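# Open the tuck-front mailer box and leave it upright

## Task

Get the box open so that it ends up standing upright with all its side walls still raised. Then release it and pull both grippers away. The open state must hold on its own; anything that stays put only because the robot is holding it does not count.

## Robot and tools

Robot and frame. There are two arms, left_arm and right_arm, each with a parallel two-finger gripper. All reported poses share one scene frame. Its origin sits on the table top midway between the arms, +z is up, +x reaches out over the table, and left_arm is on the +y side. The names left and right are labels only and do not match image sides. The left_arm base is at (-0.027, +0.284, 0) m and the right_arm base at (+0.024, -0.240, 0) m, both turned slightly about z. The fingers extend along the gripper's own +z axis and close along its y axis. The reported end_effector_position is the point between the pads, about 1 cm short of the fingertips. Reported hand positions can be slightly off, more so at long reach.

The object is a tuck-front mailer box; show_instructions displays reference pictures of it. Opening means freeing the tucked front flap and swinging the lid back so that it stays open by itself, with the box upright and its walls standing.

The 14-number row. Every motion tool uses one row of 14 numbers, each in [-1, 1], always covering both arms even if one stays still: dx, dy, dz, rx, ry, rz, opening for left_arm, then the same seven for right_arm. The first six are an offset, not a pose: a displacement expressed in that gripper's own axes, counted from its measured pose at the start of the action. A value of 1.0 equals 0.6 m of travel or 180 degrees of turning. rx, ry, rz form a single rotation vector. The seventh number, opening, is absolute: +1 is fully open (0.094 m), -1 is fully closed.

execute_actions(actions): actions is a list of actions; each action is a table of up to 15 rows, each row lasting one control step of 1/30 s. If fewer than 15 rows are given, the last one is repeated to fill 15 steps. Every row is measured from the pose at the start of that action, not from the row before. For a call's first action, that start is the last pose any result in this scene reported. An empty list just returns the current state and pictures.

move(target, speed, blocking): target is one 14-number row as above, offsets counted from the pose in the latest result that showed one. Each gripper follows a straight path there, and both paths end together, lasting between 0.5 and 10 s (longer ones are cut at 10 s, short of the goal). speed is the top path speed in m/s, from 0.002 to 0.5, default 0.25; rotation is capped at twice that in rad/s. The opening is applied at the start. Paths ignore obstacles and the other arm, and grippers may lag, drift, or overshoot speed near full reach. Faster motion and targets set further past a contact push harder. With blocking=false the result comes back after 0.5 s while the arm keeps going; until you see it finish, other moves and execute_actions are rejected, so use wait or stop first.

wait(seconds): 0 to 10; lets time pass with each arm holding its last command, returning early if a running move finishes. stop(): brakes a running move (needs room, more if fast); fingers keep moving. zoom_image(camera, region): enlarges [x0, y0, x1, y1] pixels (at most 504 by 504) of cam_high, cam_low, cam_left_wrist or cam_right_wrist. read_manual(section) gives the URDF licence texts. finished_scene(scene) ends the current scene, given its number, and cannot be reversed; the box must already be in its final state.

Controller behaviour. Each step, the commanded pose is clipped to within 70 mm and 16 degrees of the measured one, and damped inverse kinematics favours position over orientation. So a distant target may need several actions; after each action the arm only continues to its last clipped pose. Arms tend to settle a centimetre or more low, and repeated zero offsets let them sag. To keep an arm in place, send a correcting offset in the first call of a reply and zeros afterwards, raising the aim if it still droops. Elbows never fully straighten.

Reading results. The state line gives each gripper's position (m) and quat_wxyz. "Hand target" lines show where the controller is currently steering. grip_measured is the measured finger opening on the command scale; the last Joint positions number is opening in metres. To hold something, command about 0.03 below grip_measured; less grips more gently. "pose unreachable" means the clearance check altered or blocked that arm's command. HELD in step readings marks a step where part of an arm's row was held back. A move line reports the ending (done, off_target, moving, held, fault), limits such as paced (pose clipped) or held (steps blocked, after which the arm may jump faster), and each gripper's distance from its target. FAULT lines mark arm stops; MOTOR HOT warns from 75 °C, a stop follows at 90 °C, and at 100 °C the arm goes limp and drops. Joint torques are noisy and offset.

Timing. The simulation runs on while you think, holding your last command, so long replies let arms sag or heat.

Avoid. Do not let the box or anything else leave the table. Do not let the arms collide or press on each other. Avoid drops, slips, slams, hard hits and very hard pushes, and long loaded holds that heat motors. Finish with the grippers open and withdrawn from the box.

Each tool is called after "Call:" by a JSON object that holds its "op" and its "data".

Reference images:

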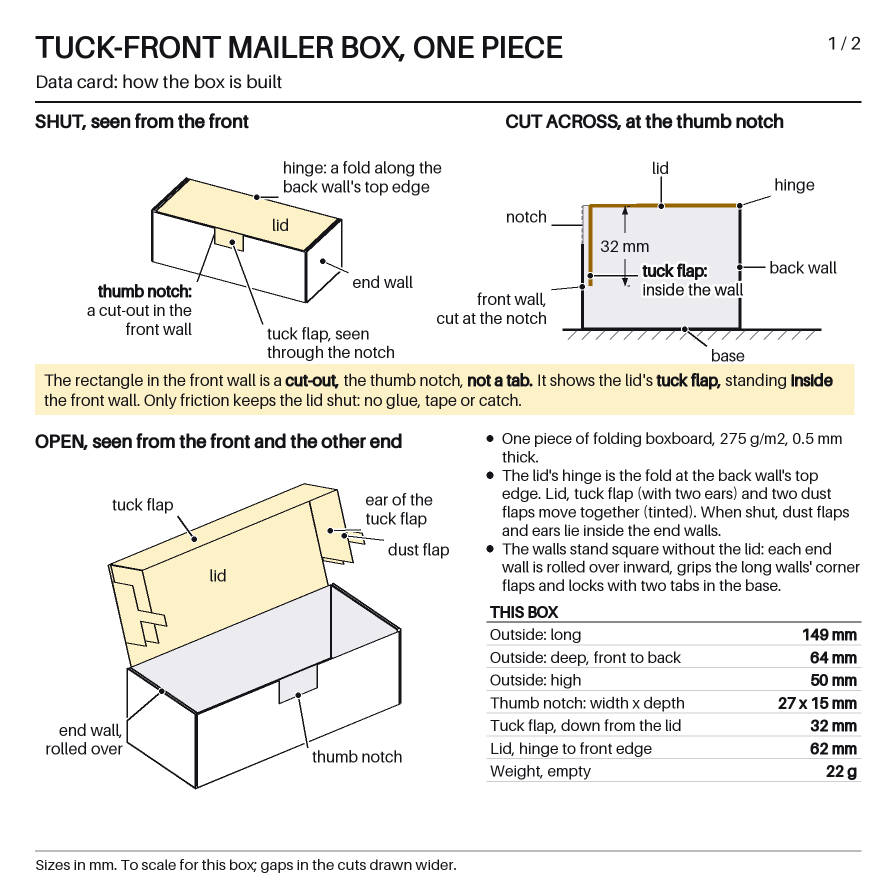

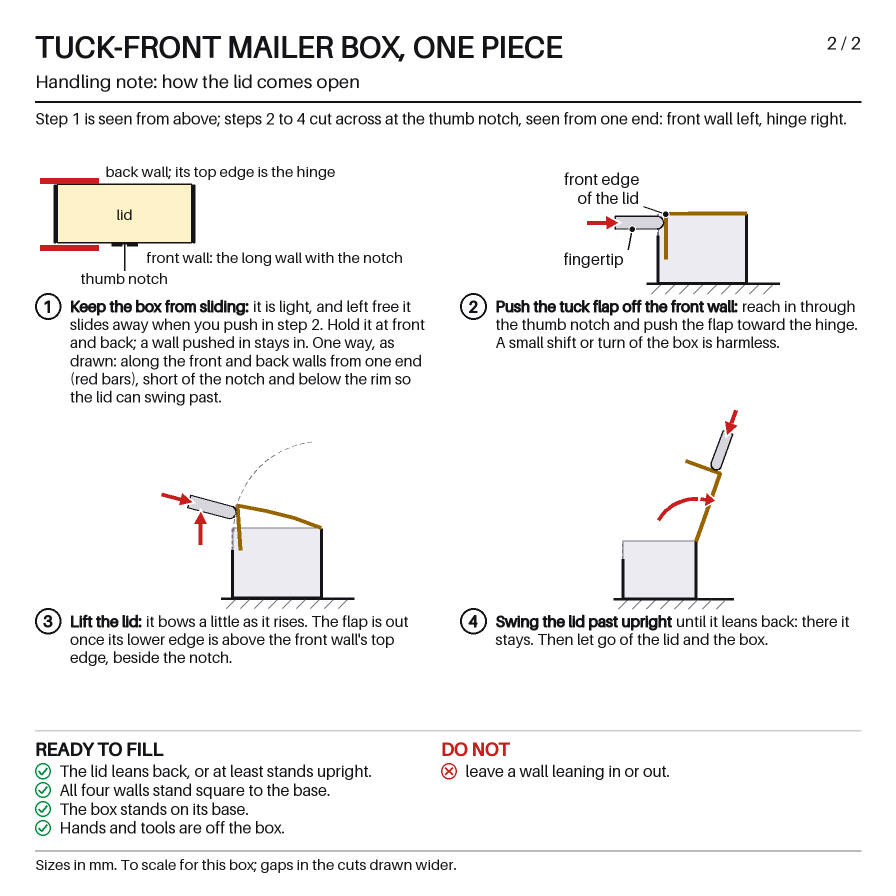

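## Session

Call:
{"op": "execute_actions", "data": {"actions": []}}

Scene clock: 0.00 s.
left_arm: end_effector_position=(+0.4531, -0.0587, +0.3076) grip_measured=+1.000 end_effector_quat_wxyz=(+0.493, +0.290, +0.712, -0.407) | right_arm: end_effector_position=(+0.5460, -0.3836, +0.3571) grip_measured=+1.000 end_effector_quat_wxyz=(+0.680, +0.184, +0.642, -0.304)
Joint positions: left_arm=[-0.414  1.956  1.686  0.044  0.619 -0.171  0.094] | right_arm=[ 0.103  1.763  1.327  0.57   0.619 -0.218  0.094]
Joint velocities: left_arm=[-0.007  0.007  0.012 -0.037 -0.007  0.022  0.   ] | right_arm=[ 0.017 -0.002 -0.012  0.037 -0.051  0.095  0.   ]
Joint torques (N m, as the arm reports them, + toward a larger angle): no reading
Hand target (left_arm): +0.450, -0.058, +0.325; +0.507, +0.294, +0.700, -0.409
Hand target (right_arm): +0.542, -0.383, +0.374; +0.692, +0.189, +0.628, -0.301

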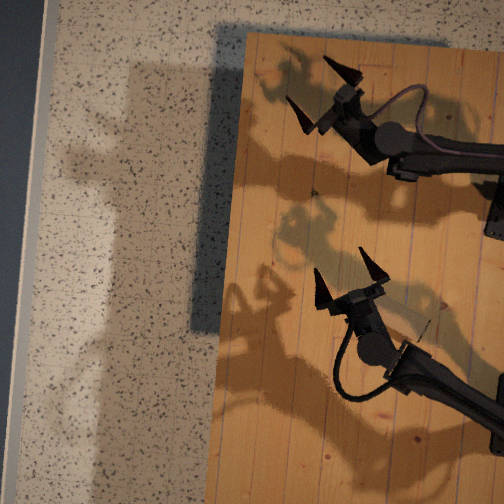

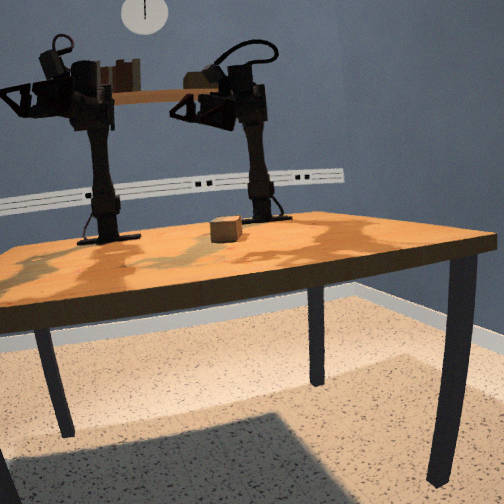

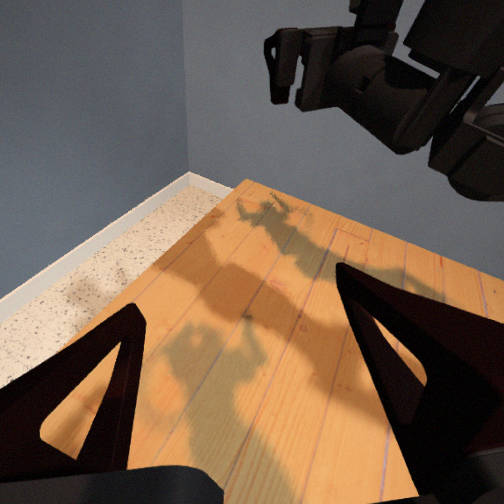

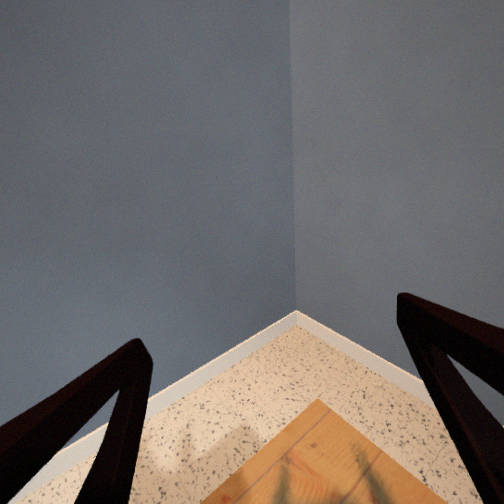

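Call:
{"op": "zoom_image", "data": {"camera": "cam_high", "region": [330,250,480,400]}}

Call:
{"op": "zoom_image", "data": {"camera": "cam_low", "region": [180,190,280,260]}}

Region (330, 250, 480, 400) of cam_high's 504x504 image, scaled by 3.360, with more detail than that image has.

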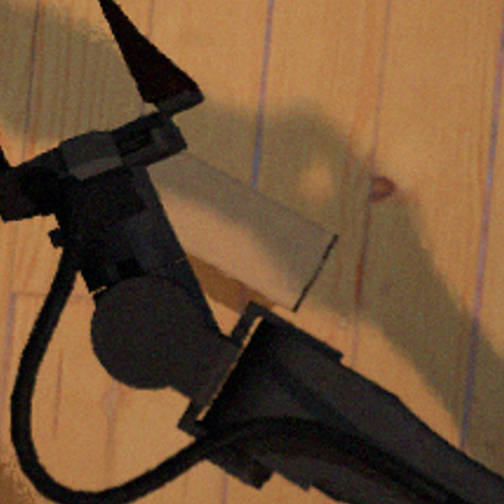

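Region (180, 190, 280, 260) of cam_low's 504x504 image, scaled by 5.040, with more detail than that image has; it fills the top 353 rows of this view, and the rest is white.

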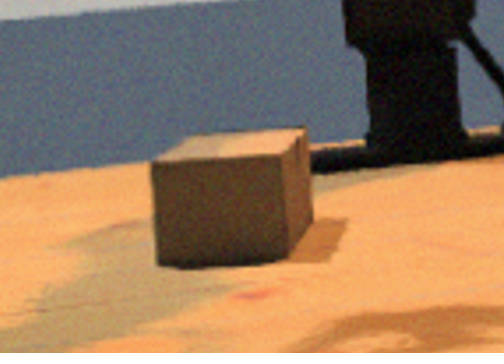

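Call:
{"op": "move", "data": {"target": [0.345,-0.089,-0.282,-0.209,0.392,-0.099,1,0,0,0,0,0,0,1], "speed": 0.35}}

Scene clock: 53.70 s.
left_arm: end_effector_position=(+0.2597, +0.0663, +0.1504) grip_measured=+1.000 end_effector_quat_wxyz=(-0.006, +0.194, +0.981, +0.000) | right_arm: end_effector_position=(+0.5460, -0.3836, +0.3571) grip_measured=+1.000 end_effector_quat_wxyz=(+0.680, +0.184, +0.642, -0.304)
Joint positions: left_arm=[-0.618  1.933  1.825 -1.475  0.006 -0.258  0.094] | right_arm=[ 0.103  1.763  1.327  0.57   0.619 -0.218  0.094]
Joint velocities: left_arm=[-0.012 -0.002 -0.002 -0.022 -0.051 -0.007  0.   ] | right_arm=[ 0.007  0.012  0.002  0.007  0.051 -0.022  0.   ]
Joint torques (N m, as the arm reports them, + toward a larger angle): left_arm=[-0.61 -8.55  7.42 -0.27 -0.06 -0.06] | right_arm=[-0.07 -9.25  6.59  1.4  -0.04 -0.01]
Hand target (left_arm): +0.261, +0.064, +0.159; +0.002, +0.196, +0.981, +0.000
Hand target (right_arm): +0.546, -0.384, +0.357; +0.680, +0.184, +0.642, -0.304
Off the commanded pose (left_arm): 0.010 m, 1 deg.
Off the commanded pose (right_arm): 0.000 m, 0 deg.
move: done
camera_calibration (this result's frames):
cam_left_wrist: T_world_to_cam=[[-0.54757, -0.833537, 0.0733757, 0.178049], [-0.66142, 0.484873, 0.572208, 0.0756364], [-0.512535, 0.264792, -0.816819, 0.352777], [0, 0, 0, 1]] pos_world=[0.328332, 0.018324, 0.231811]

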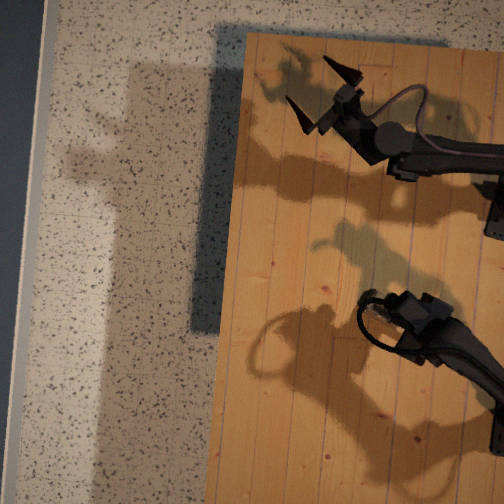

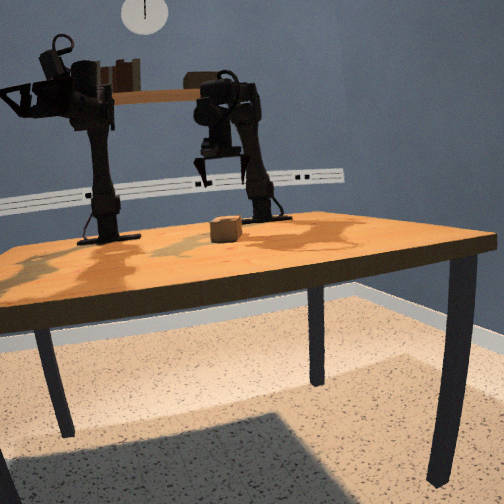

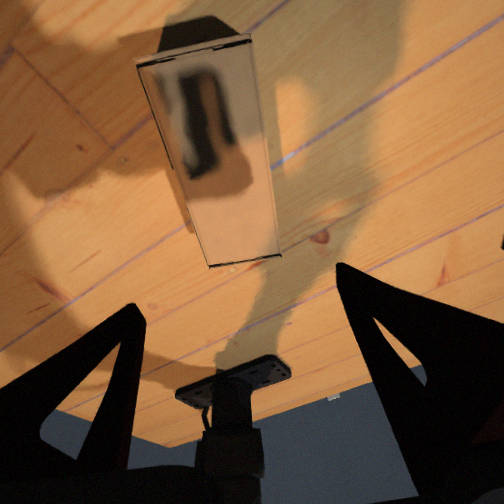

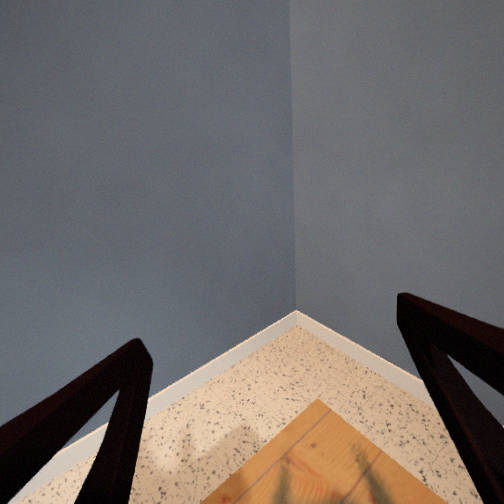

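Call:
{"op": "move", "data": {"target": [0,-0.003,0.2,0,0,0,1,0,0,0,0,0,0,1]}}

Call:
{"op": "move", "data": {"target": [0,0,0,0,0,0,0.37,0,0,0,0,0,0,1]}}

Scene clock: 62.00 s.
left_arm: end_effector_position=(+0.2538, +0.0709, +0.0282) grip_measured=+1.000 end_effector_quat_wxyz=(-0.019, +0.193, +0.981, +0.006) | right_arm: end_effector_position=(+0.5460, -0.3836, +0.3571) grip_measured=+1.000 end_effector_quat_wxyz=(+0.680, +0.184, +0.642, -0.304)
Joint positions: left_arm=[-0.618  1.981  1.4   -1.029  0.005 -0.261  0.094] | right_arm=[ 0.103  1.763  1.327  0.57   0.619 -0.218  0.094]
Joint velocities: left_arm=[ 0.002 -0.007  0.007 -0.022 -0.007 -0.051  0.   ] | right_arm=[ 0.012 -0.002 -0.022 -0.007  0.007 -0.007  0.   ]
Joint torques (N m, as the arm reports them, + toward a larger angle): left_arm=[-0.48 -9.21  4.97  0.09  0.01 -0.06] | right_arm=[-0.02 -9.32  6.65  1.42 -0.06 -0.01]
Hand target (left_arm): +0.256, +0.066, +0.030; -0.007, +0.194, +0.981, -0.000
Hand target (right_arm): +0.546, -0.384, +0.357; +0.680, +0.184, +0.642, -0.304
Off the commanded pose (left_arm): 0.007 m, 2 deg.
Off the commanded pose (right_arm): 0.000 m, 0 deg.
move: done
camera_calibration (this result's frames):
cam_left_wrist: T_world_to_cam=[[-0.544085, -0.836022, 0.0709793, 0.186955], [-0.64972, 0.473341, 0.594821, 0.136693], [-0.530881, 0.277517, -0.800718, 0.251986], [0, 0, 0, 1]] pos_world=[0.324307, 0.0216656, 0.107192]

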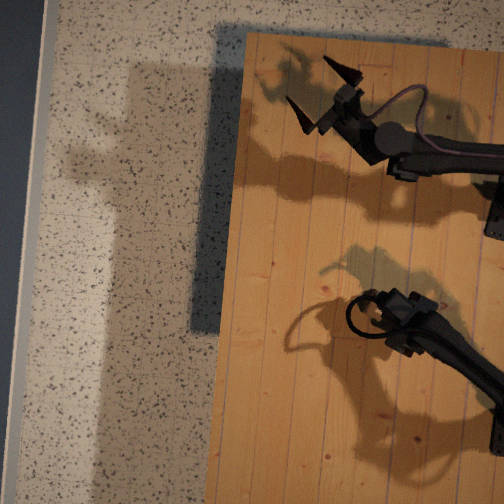

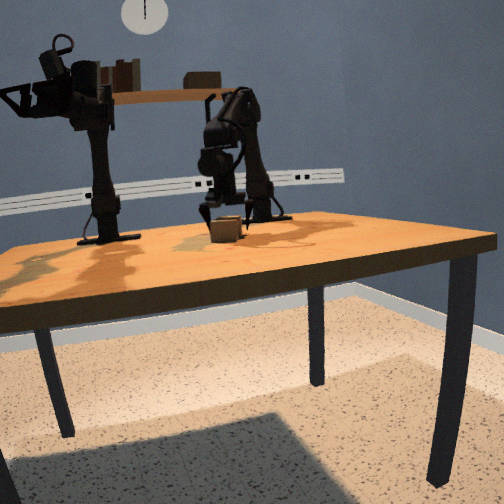

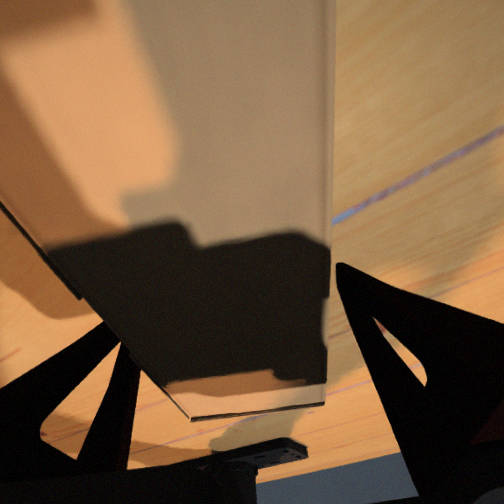

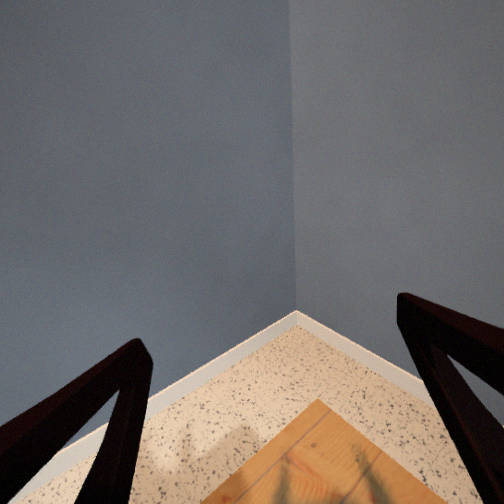

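Scene clock: 62.50 s.
left_arm: end_effector_position=(+0.2538, +0.0709, +0.0282) grip_measured=+0.373 end_effector_quat_wxyz=(-0.019, +0.193, +0.981, +0.006) | right_arm: end_effector_position=(+0.5460, -0.3836, +0.3571) grip_measured=+1.000 end_effector_quat_wxyz=(+0.680, +0.184, +0.642, -0.304)
Joint positions: left_arm=[-0.618  1.981  1.4   -1.029  0.005 -0.261  0.065] | right_arm=[ 0.103  1.763  1.327  0.57   0.619 -0.218  0.094]
Joint velocities: left_arm=[ 0.017  0.002 -0.002  0.022 -0.037 -0.037 -0.   ] | right_arm=[ 0.002 -0.022 -0.012 -0.051  0.051  0.007  0.   ]
Joint torques (N m, as the arm reports them, + toward a larger angle): left_arm=[-0.05 -8.57  5.08 -0.14  0.   -0.02] | right_arm=[ 0.01 -9.3   6.69  1.41 -0.05  0.  ]
Hand target (left_arm): +0.254, +0.071, +0.028; -0.019, +0.193, +0.981, +0.006
Hand target (right_arm): +0.546, -0.384, +0.357; +0.680, +0.184, +0.642, -0.304
Off the commanded pose (left_arm): 0.000 m, 0 deg.
Off the commanded pose (right_arm): 0.000 m, 0 deg.
move: done
camera_calibration (this result's frames):
cam_left_wrist: T_world_to_cam=[[-0.544085, -0.836022, 0.0709793, 0.186955], [-0.64972, 0.473341, 0.594821, 0.136693], [-0.530881, 0.277517, -0.800718, 0.251986], [0, 0, 0, 1]] pos_world=[0.324307, 0.0216656, 0.107192]

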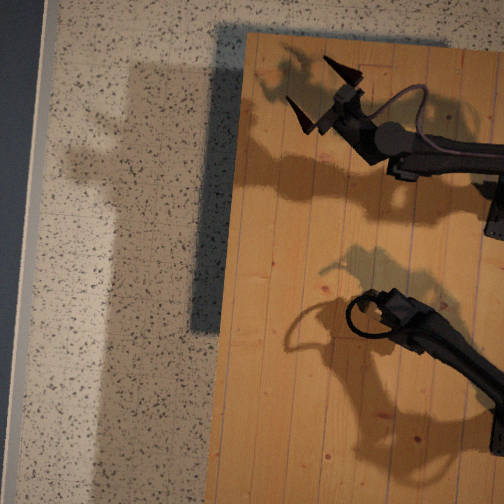

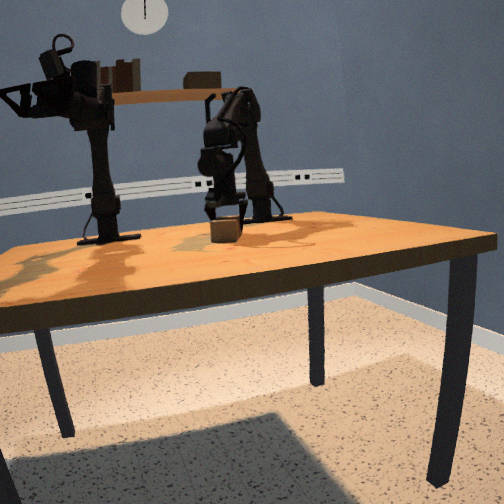

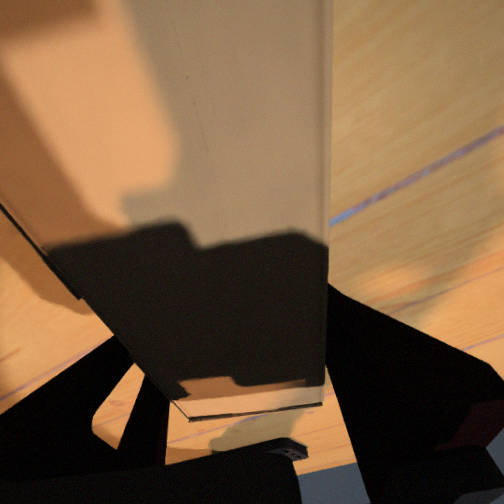

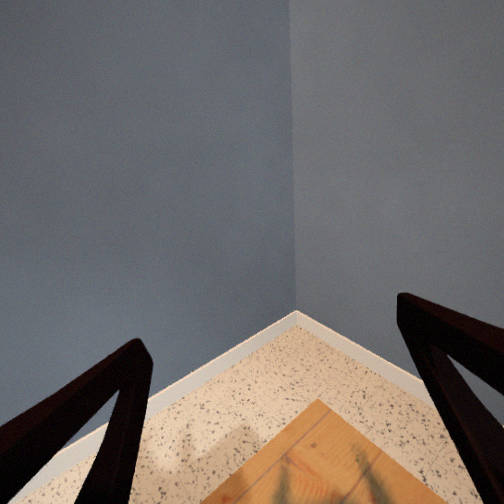

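Call:
{"op": "move", "data": {"target": [0,0,-0.005,0,0,-0.378,0.36,0,0,0,0,0,0,1], "speed": 0.35}}

Call:
{"op": "move", "data": {"target": [-0.03,-0.14,-0.012,0,0,0,0.36,0,0,0,0,0,0,1], "speed": 0.12}}

Call:
{"op": "move", "data": {"target": [0,0,0,0,0,0,1,0,0,0,0,0,0,1]}}

Call:
{"op": "move", "data": {"target": [0,0,-0.15,0,0,0,1,0,0,0,0,0,0,1]}}

Scene clock: 92.17 s.
left_arm: end_effector_position=(+0.2529, +0.0698, +0.0282) grip_measured=+0.363 end_effector_quat_wxyz=(-0.015, -0.385, +0.923, +0.014) | right_arm: end_effector_position=(+0.5460, -0.3836, +0.3571) grip_measured=+1.000 end_effector_quat_wxyz=(+0.680, +0.184, +0.642, -0.304)
Joint positions: left_arm=[-0.618  1.981  1.4   -1.029  0.013 -1.439  0.064] | right_arm=[ 0.103  1.763  1.327  0.57   0.619 -0.218  0.094]
Joint velocities: left_arm=[ 0.007 -0.007  0.007 -0.066  0.022 -0.022 -0.   ] | right_arm=[ 0.002  0.007 -0.007 -0.007 -0.022  0.022  0.   ]
Joint torques (N m, as the arm reports them, + toward a larger angle): left_arm=[-0.02 -8.81  5.59 -0.24 -0.08 -0.1 ] | right_arm=[ 0.03 -9.26  6.55  1.4  -0.05 -0.01]
Hand target (left_arm): +0.254, +0.071, +0.031; -0.012, -0.389, +0.921, +0.016
Hand target (right_arm): +0.546, -0.384, +0.357; +0.680, +0.184, +0.642, -0.304
Off the commanded pose (left_arm): 0.003 m, 1 deg.
Off the commanded pose (right_arm): 0.000 m, 0 deg.
move: done
camera_calibration (this result's frames):
cam_left_wrist: T_world_to_cam=[[0.564361, -0.824775, 0.0352627, -0.0945565], [-0.681553, -0.441406, 0.583649, 0.208891], [-0.465814, -0.353422, -0.81124, 0.279744], [0, 0, 0, 1]] pos_world=[0.326043, 0.113086, 0.108355]

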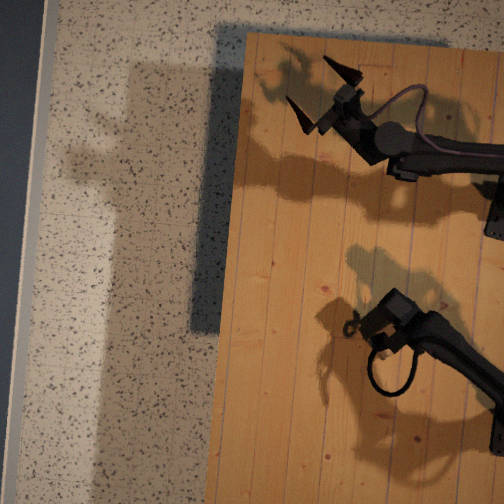

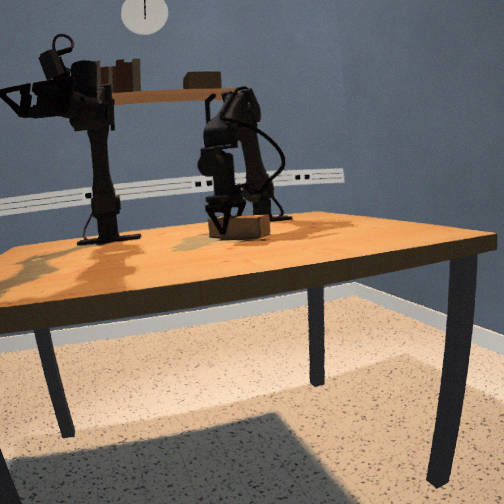

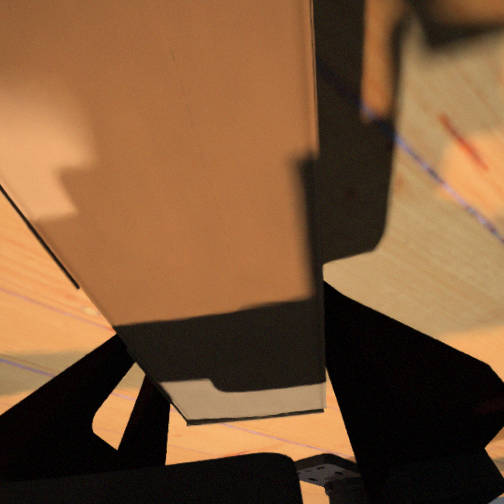

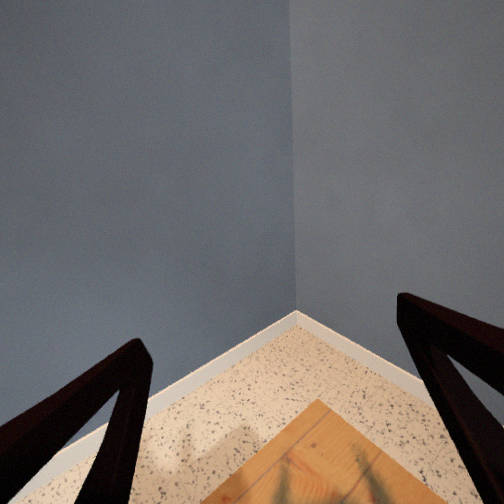

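Scene clock: 93.43 s.
left_arm: end_effector_position=(+0.3230, +0.0166, +0.0296) grip_measured=+0.363 end_effector_quat_wxyz=(-0.010, -0.380, +0.925, +0.004) | right_arm: end_effector_position=(+0.5460, -0.3836, +0.3571) grip_measured=+1.000 end_effector_quat_wxyz=(+0.680, +0.184, +0.642, -0.304)
Joint positions: left_arm=[-0.618  2.3    1.911 -1.199  0.013 -1.429  0.064] | right_arm=[ 0.103  1.763  1.327  0.57   0.619 -0.218  0.094]
Joint velocities: left_arm=[ 0.002  0.017  0.012  0.051 -0.051 -0.022 -0.   ] | right_arm=[-0.017  0.007 -0.007 -0.007 -0.007  0.007  0.   ]
Joint torques (N m, as the arm reports them, + toward a larger angle): left_arm=[  0.93 -10.17   6.83  -0.44  -0.01   0.02] | right_arm=[ 0.01 -9.27  6.51  1.4  -0.04  0.  ]
Hand target (left_arm): +0.325, +0.023, +0.030; -0.015, -0.385, +0.923, +0.013
Hand target (right_arm): +0.546, -0.384, +0.357; +0.680, +0.184, +0.642, -0.304
Off the commanded pose (left_arm): 0.008 m, 1 deg.
Off the commanded pose (right_arm): 0.000 m, 0 deg.
move: done
camera_calibration (this result's frames):
cam_left_wrist: T_world_to_cam=[[0.555338, -0.829685, 0.0567692, -0.175682], [-0.69622, -0.426499, 0.577388, 0.236984], [-0.454838, -0.360169, -0.814494, 0.291405], [0, 0, 0, 1]] pos_world=[0.395097, 0.0602674, 0.110489]

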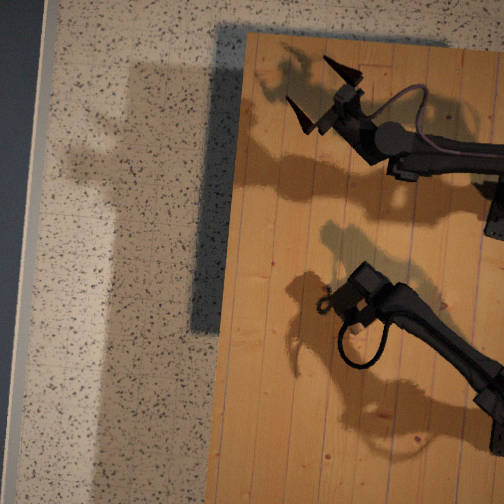

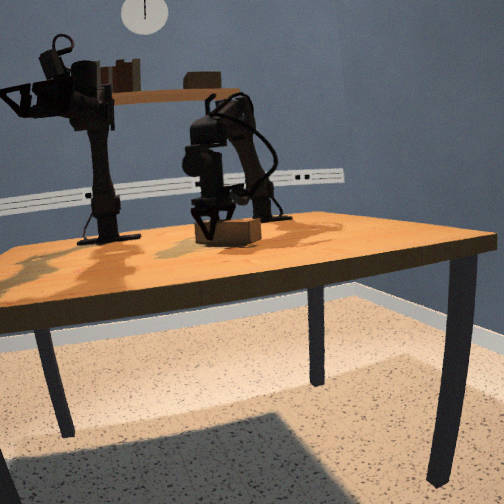

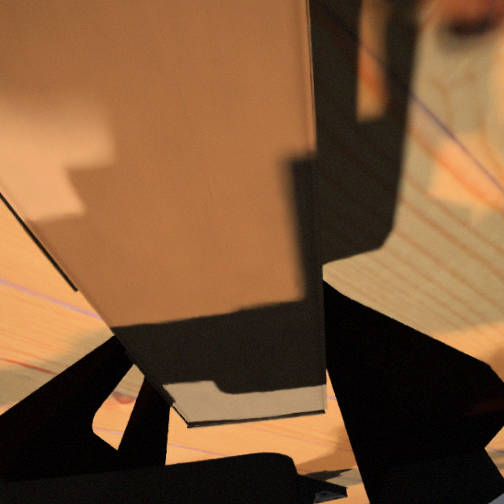

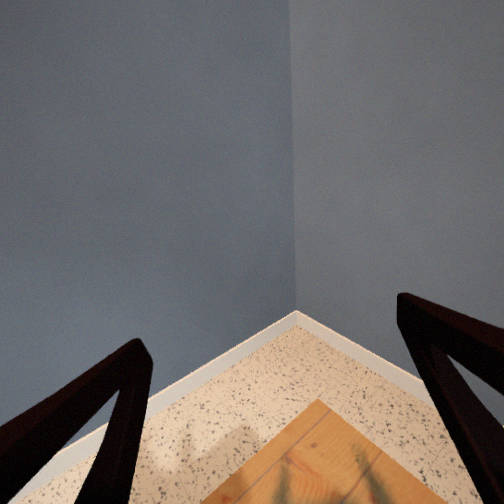

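Scene clock: 93.93 s.
left_arm: end_effector_position=(+0.3230, +0.0166, +0.0293) grip_measured=+1.000 end_effector_quat_wxyz=(-0.010, -0.380, +0.925, +0.004) | right_arm: end_effector_position=(+0.5460, -0.3836, +0.3571) grip_measured=+1.000 end_effector_quat_wxyz=(+0.680, +0.184, +0.642, -0.304)
Joint positions: left_arm=[-0.618  2.301  1.911 -1.199  0.013 -1.429  0.094] | right_arm=[ 0.103  1.763  1.327  0.57   0.619 -0.218  0.094]
Joint velocities: left_arm=[ 0.002 -0.022  0.002 -0.051 -0.007 -0.022  0.   ] | right_arm=[ 0.012  0.002 -0.007 -0.051  0.037 -0.022  0.   ]
Joint torques (N m, as the arm reports them, + toward a larger angle): left_arm=[ -0.03 -11.11   5.33  -0.09   0.    -0.01] | right_arm=[ 0.01 -9.24  6.61  1.41 -0.05  0.03]
Hand target (left_arm): +0.323, +0.017, +0.030; -0.010, -0.380, +0.925, +0.004
Hand target (right_arm): +0.546, -0.384, +0.357; +0.680, +0.184, +0.642, -0.304
Off the commanded pose (left_arm): 0.000 m, 0 deg.
Off the commanded pose (right_arm): 0.000 m, 0 deg.
move: done
camera_calibration (this result's frames):
cam_left_wrist: T_world_to_cam=[[0.555372, -0.829711, 0.0560489, -0.175589], [-0.695869, -0.426765, 0.577614, 0.237033], [-0.455333, -0.359793, -0.814384, 0.291283], [0, 0, 0, 1]] pos_world=[0.395092, 0.0602713, 0.110145]

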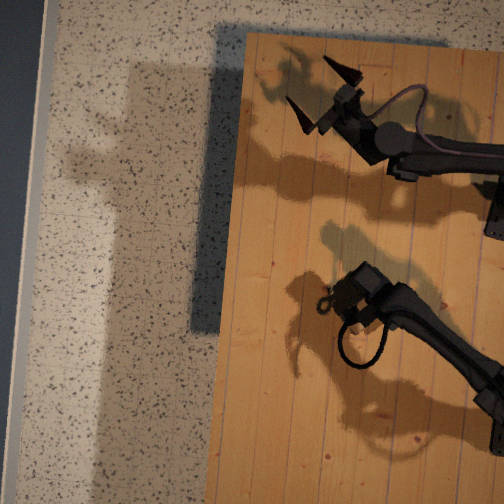

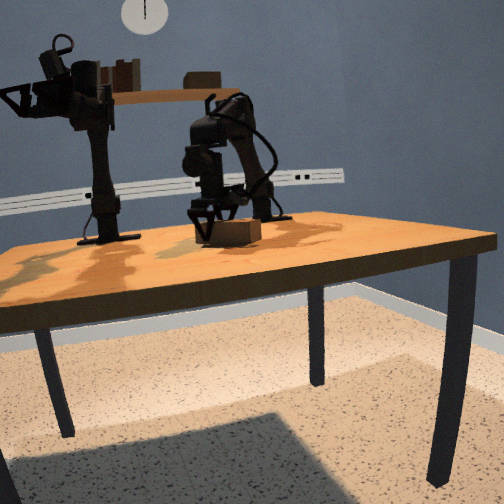

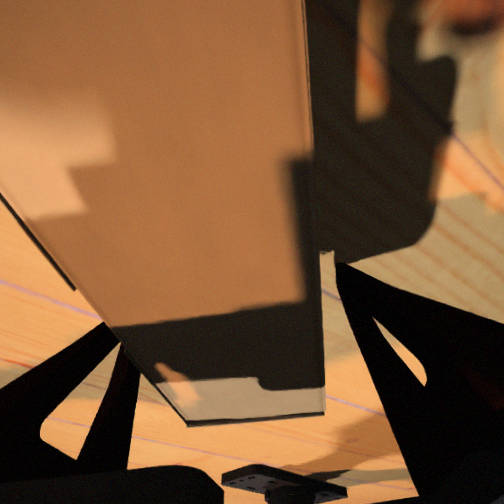

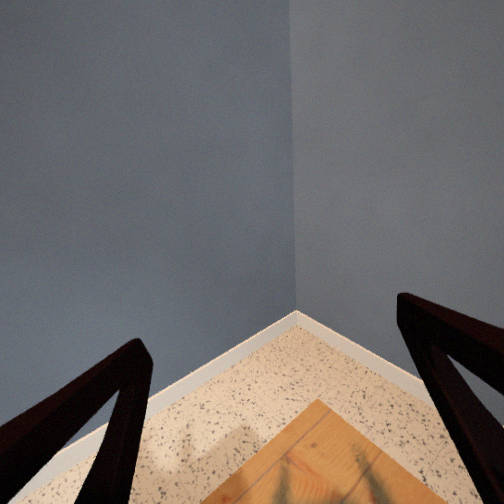

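Scene clock: 95.07 s.
left_arm: end_effector_position=(+0.3259, +0.0144, +0.1117) grip_measured=+1.000 end_effector_quat_wxyz=(-0.009, -0.380, +0.925, +0.002) | right_arm: end_effector_position=(+0.5460, -0.3836, +0.3571) grip_measured=+1.000 end_effector_quat_wxyz=(+0.680, +0.184, +0.642, -0.304)
Joint positions: left_arm=[-0.618  2.325  2.28  -1.539  0.013 -1.429  0.094] | right_arm=[ 0.103  1.763  1.327  0.57   0.619 -0.218  0.094]
Joint velocities: left_arm=[ 0.002 -0.007 -0.012  0.007  0.081 -0.022  0.   ] | right_arm=[-0.002 -0.002 -0.002 -0.051  0.022 -0.022  0.   ]
Joint torques (N m, as the arm reports them, + toward a larger angle): left_arm=[  0.17 -11.57   6.55  -0.31   0.     0.02] | right_arm=[ 0.07 -9.1   6.62  1.4  -0.02 -0.02]
Hand target (left_arm): +0.326, +0.016, +0.119; -0.008, -0.380, +0.925, +0.001
Hand target (right_arm): +0.546, -0.384, +0.357; +0.680, +0.184, +0.642, -0.304
Off the commanded pose (left_arm): 0.008 m, 0 deg.
Off the commanded pose (right_arm): 0.000 m, 0 deg.
joint sent to its limit (left arm) — the command would take joint 4 (wrist pitch) past its lower limit, so that joint was sent only as far as its limit.
move: done
camera_calibration (this result's frames):
cam_left_wrist: T_world_to_cam=[[0.55516, -0.82955, 0.0603703, -0.184162], [-0.697972, -0.425168, 0.576253, 0.191368], [-0.452363, -0.362049, -0.815039, 0.358061], [0, 0, 0, 1]] pos_world=[0.397782, 0.0582278, 0.192675]

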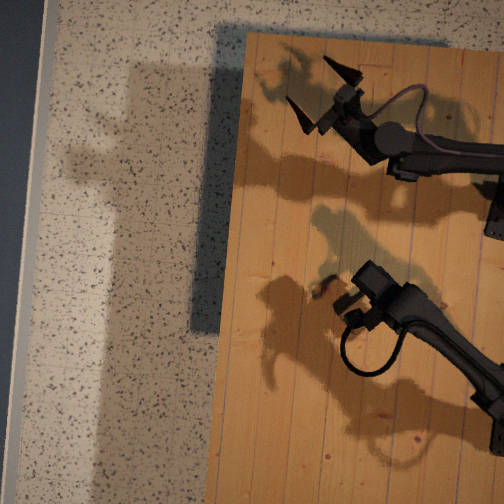

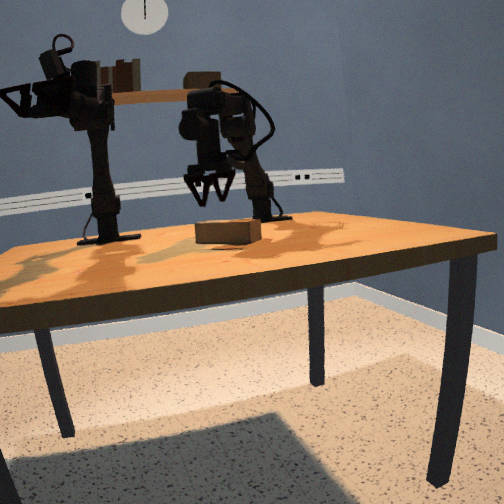

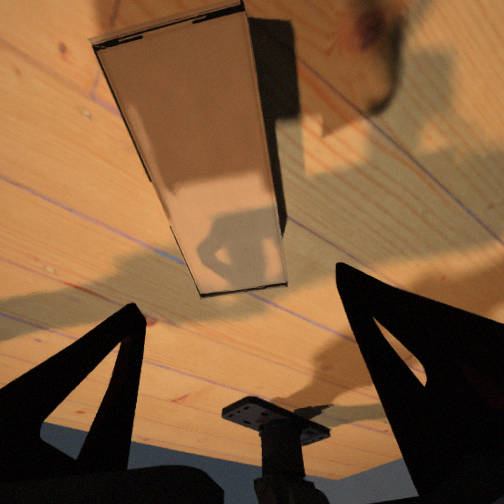

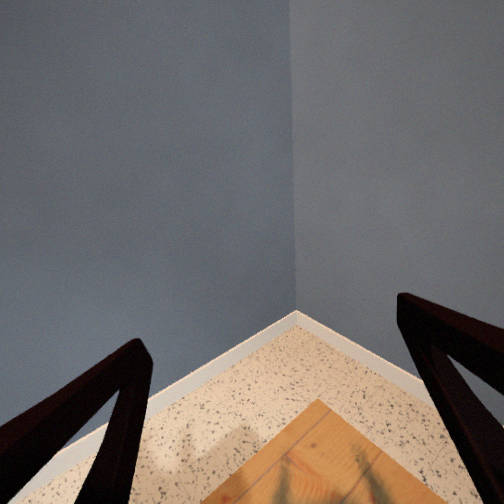

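Call:
{"op": "move", "data": {"target": [-0.058,0.2,0.03,0.36,0,0,-1,0.325,0.182,-0.768,-0.478,0.128,-0.064,1], "speed": 0.3}}

Scene clock: 105.27 s.
left_arm: end_effector_position=(+0.2648, +0.1254, +0.0935) grip_measured=-0.977 end_effector_quat_wxyz=(+0.185, -0.329, +0.791, -0.482) | right_arm: end_effector_position=(+0.2654, -0.0479, +0.0993) grip_measured=+1.000 end_effector_quat_wxyz=(+0.464, -0.335, +0.800, +0.181)
Joint positions: left_arm=[-0.214  1.215  0.328  0.328  0.492 -1.31   0.001] | right_arm=[ 0.754  0.961  0.27   0.155 -0.167 -0.124  0.094]
Joint velocities: left_arm=[ 0.002  0.002  0.007  0.007 -0.051 -0.007 -0.001] | right_arm=[ 0.002 -0.007 -0.002 -0.007 -0.007  0.051  0.   ]
Joint torques (N m, as the arm reports them, + toward a larger angle): left_arm=[ 0.73 -3.61  5.17  1.64  0.23 -0.02] | right_arm=[ 0.85 -0.78  6.25  1.74 -0.18  0.02]
Hand target (left_arm): +0.267, +0.127, +0.100; +0.195, -0.324, +0.784, -0.492
Hand target (right_arm): +0.265, -0.042, +0.103; +0.470, -0.338, +0.793, +0.191
Off the commanded pose (left_arm): 0.002 m, 2 deg.
Off the commanded pose (right_arm): 0.007 m, 1 deg.
move: done
camera_calibration (this result's frames):
cam_left_wrist: T_world_to_cam=[[0.157192, -0.401365, 0.902329, -0.0840613], [-0.984177, -0.139324, 0.109478, 0.289986], [0.0817751, -0.90526, -0.416914, 0.245219], [0, 0, 0, 1]] pos_world=[0.278558, 0.22865, 0.146339]
cam_right_wrist: T_world_to_cam=[[0.602298, -0.777768, -0.179759, -0.172327], [-0.735805, -0.453583, -0.502845, 0.255822], [0.309561, 0.43513, -0.845478, 0.117867], [0, 0, 0, 1]] pos_world=[0.25554, -0.0692811, 0.197316]

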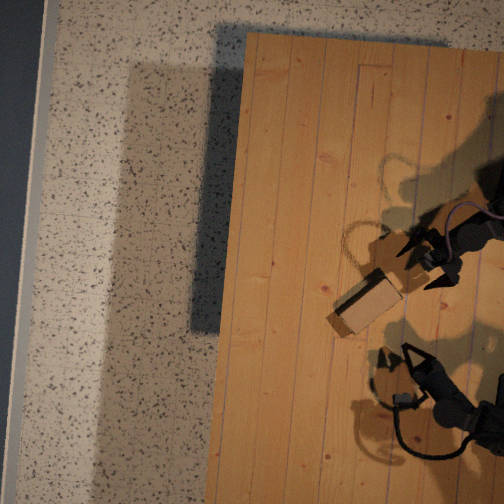

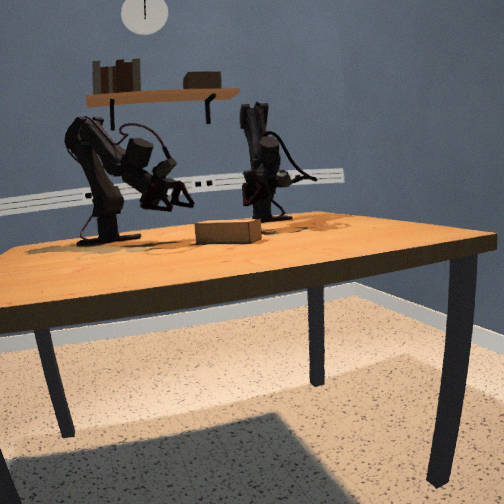

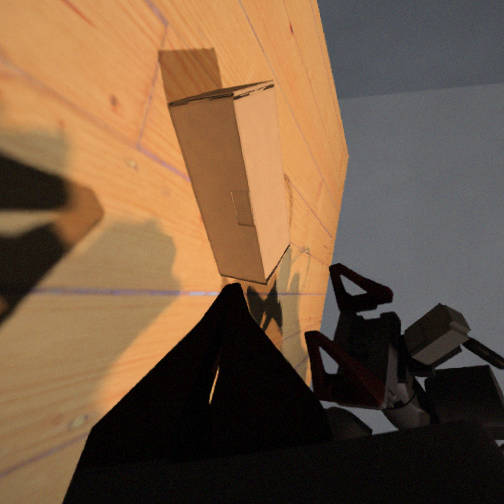

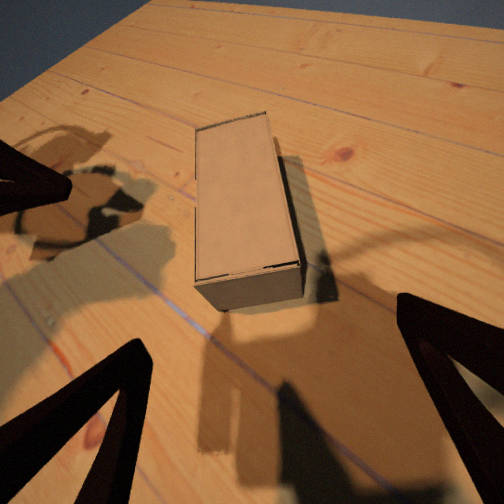

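Call:
{"op": "move", "data": {"target": [0,0.027,0.1,0,0,0,-1,0.045,0.025,0.166,0,0,0,1], "speed": 0.12}}

Scene clock: 119.83 s.
left_arm: end_effector_position=(+0.2851, +0.0988, +0.0395) grip_measured=-0.977 end_effector_quat_wxyz=(+0.171, -0.340, +0.796, -0.470) | right_arm: end_effector_position=(+0.3002, +0.0059, +0.0173) grip_measured=+1.000 end_effector_quat_wxyz=(+0.448, -0.338, +0.809, +0.177)
Joint positions: left_arm=[-0.312  1.607  0.341  0.691  0.407 -1.375  0.001] | right_arm=[ 0.875  1.706  0.325  0.814 -0.065 -0.061  0.094]
Joint velocities: left_arm=[ 0.017 -0.007 -0.007  0.154 -0.022 -0.066 -0.001] | right_arm=[-0.007 -0.027 -0.007 -0.007  0.022  0.022  0.   ]
Joint torques (N m, as the arm reports them, + toward a larger angle): left_arm=[-0.81 -3.81  6.09  1.63  0.07 -0.01] | right_arm=[ 0.95 -4.82  5.14  1.71  0.04  0.03]
Hand target (left_arm): +0.295, +0.092, +0.050; +0.184, -0.329, +0.790, -0.483
Hand target (right_arm): +0.306, +0.014, +0.026; +0.464, -0.334, +0.800, +0.181
Off the commanded pose (left_arm): 0.017 m, 3 deg.
Off the commanded pose (right_arm): 0.013 m, 2 deg.
move: off_target (left_arm, right_arm)
camera_calibration (this result's frames):
cam_left_wrist: T_world_to_cam=[[0.198124, -0.408829, 0.890846, -0.0597205], [-0.977812, -0.145532, 0.150678, 0.309307], [0.0680447, -0.900933, -0.428591, 0.200884], [0, 0, 0, 1]] pos_world=[0.300607, 0.201581, 0.0926931]
cam_right_wrist: T_world_to_cam=[[0.5975, -0.781424, -0.179916, -0.164708], [-0.750257, -0.465594, -0.469401, 0.268421], [0.283033, 0.415451, -0.864461, 0.0228627], [0, 0, 0, 1]] pos_world=[0.293326, -0.01323, 0.116127]

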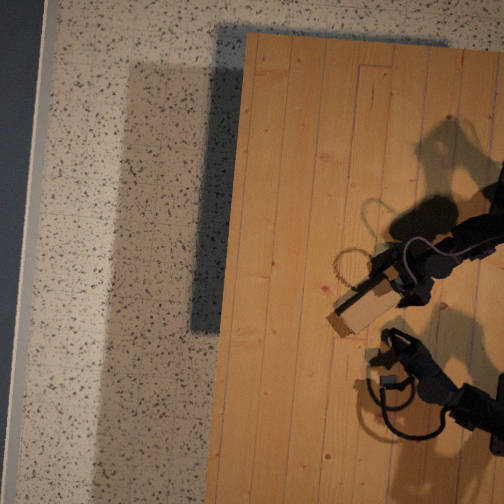

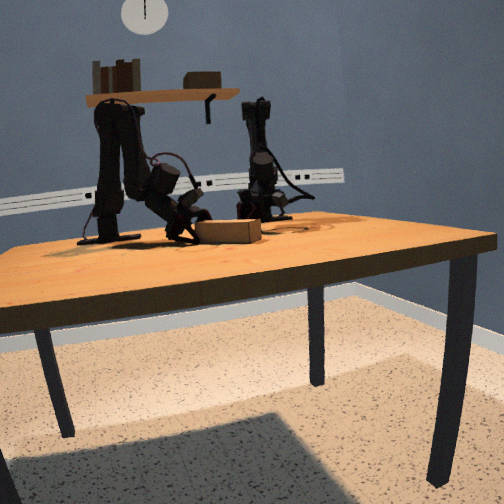

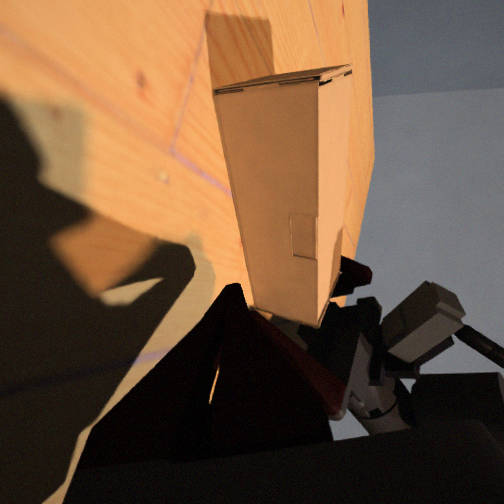

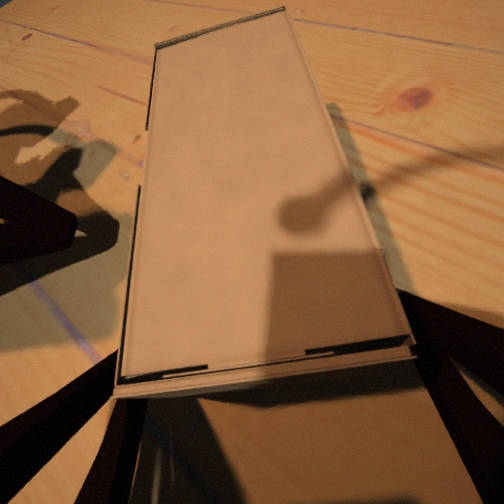

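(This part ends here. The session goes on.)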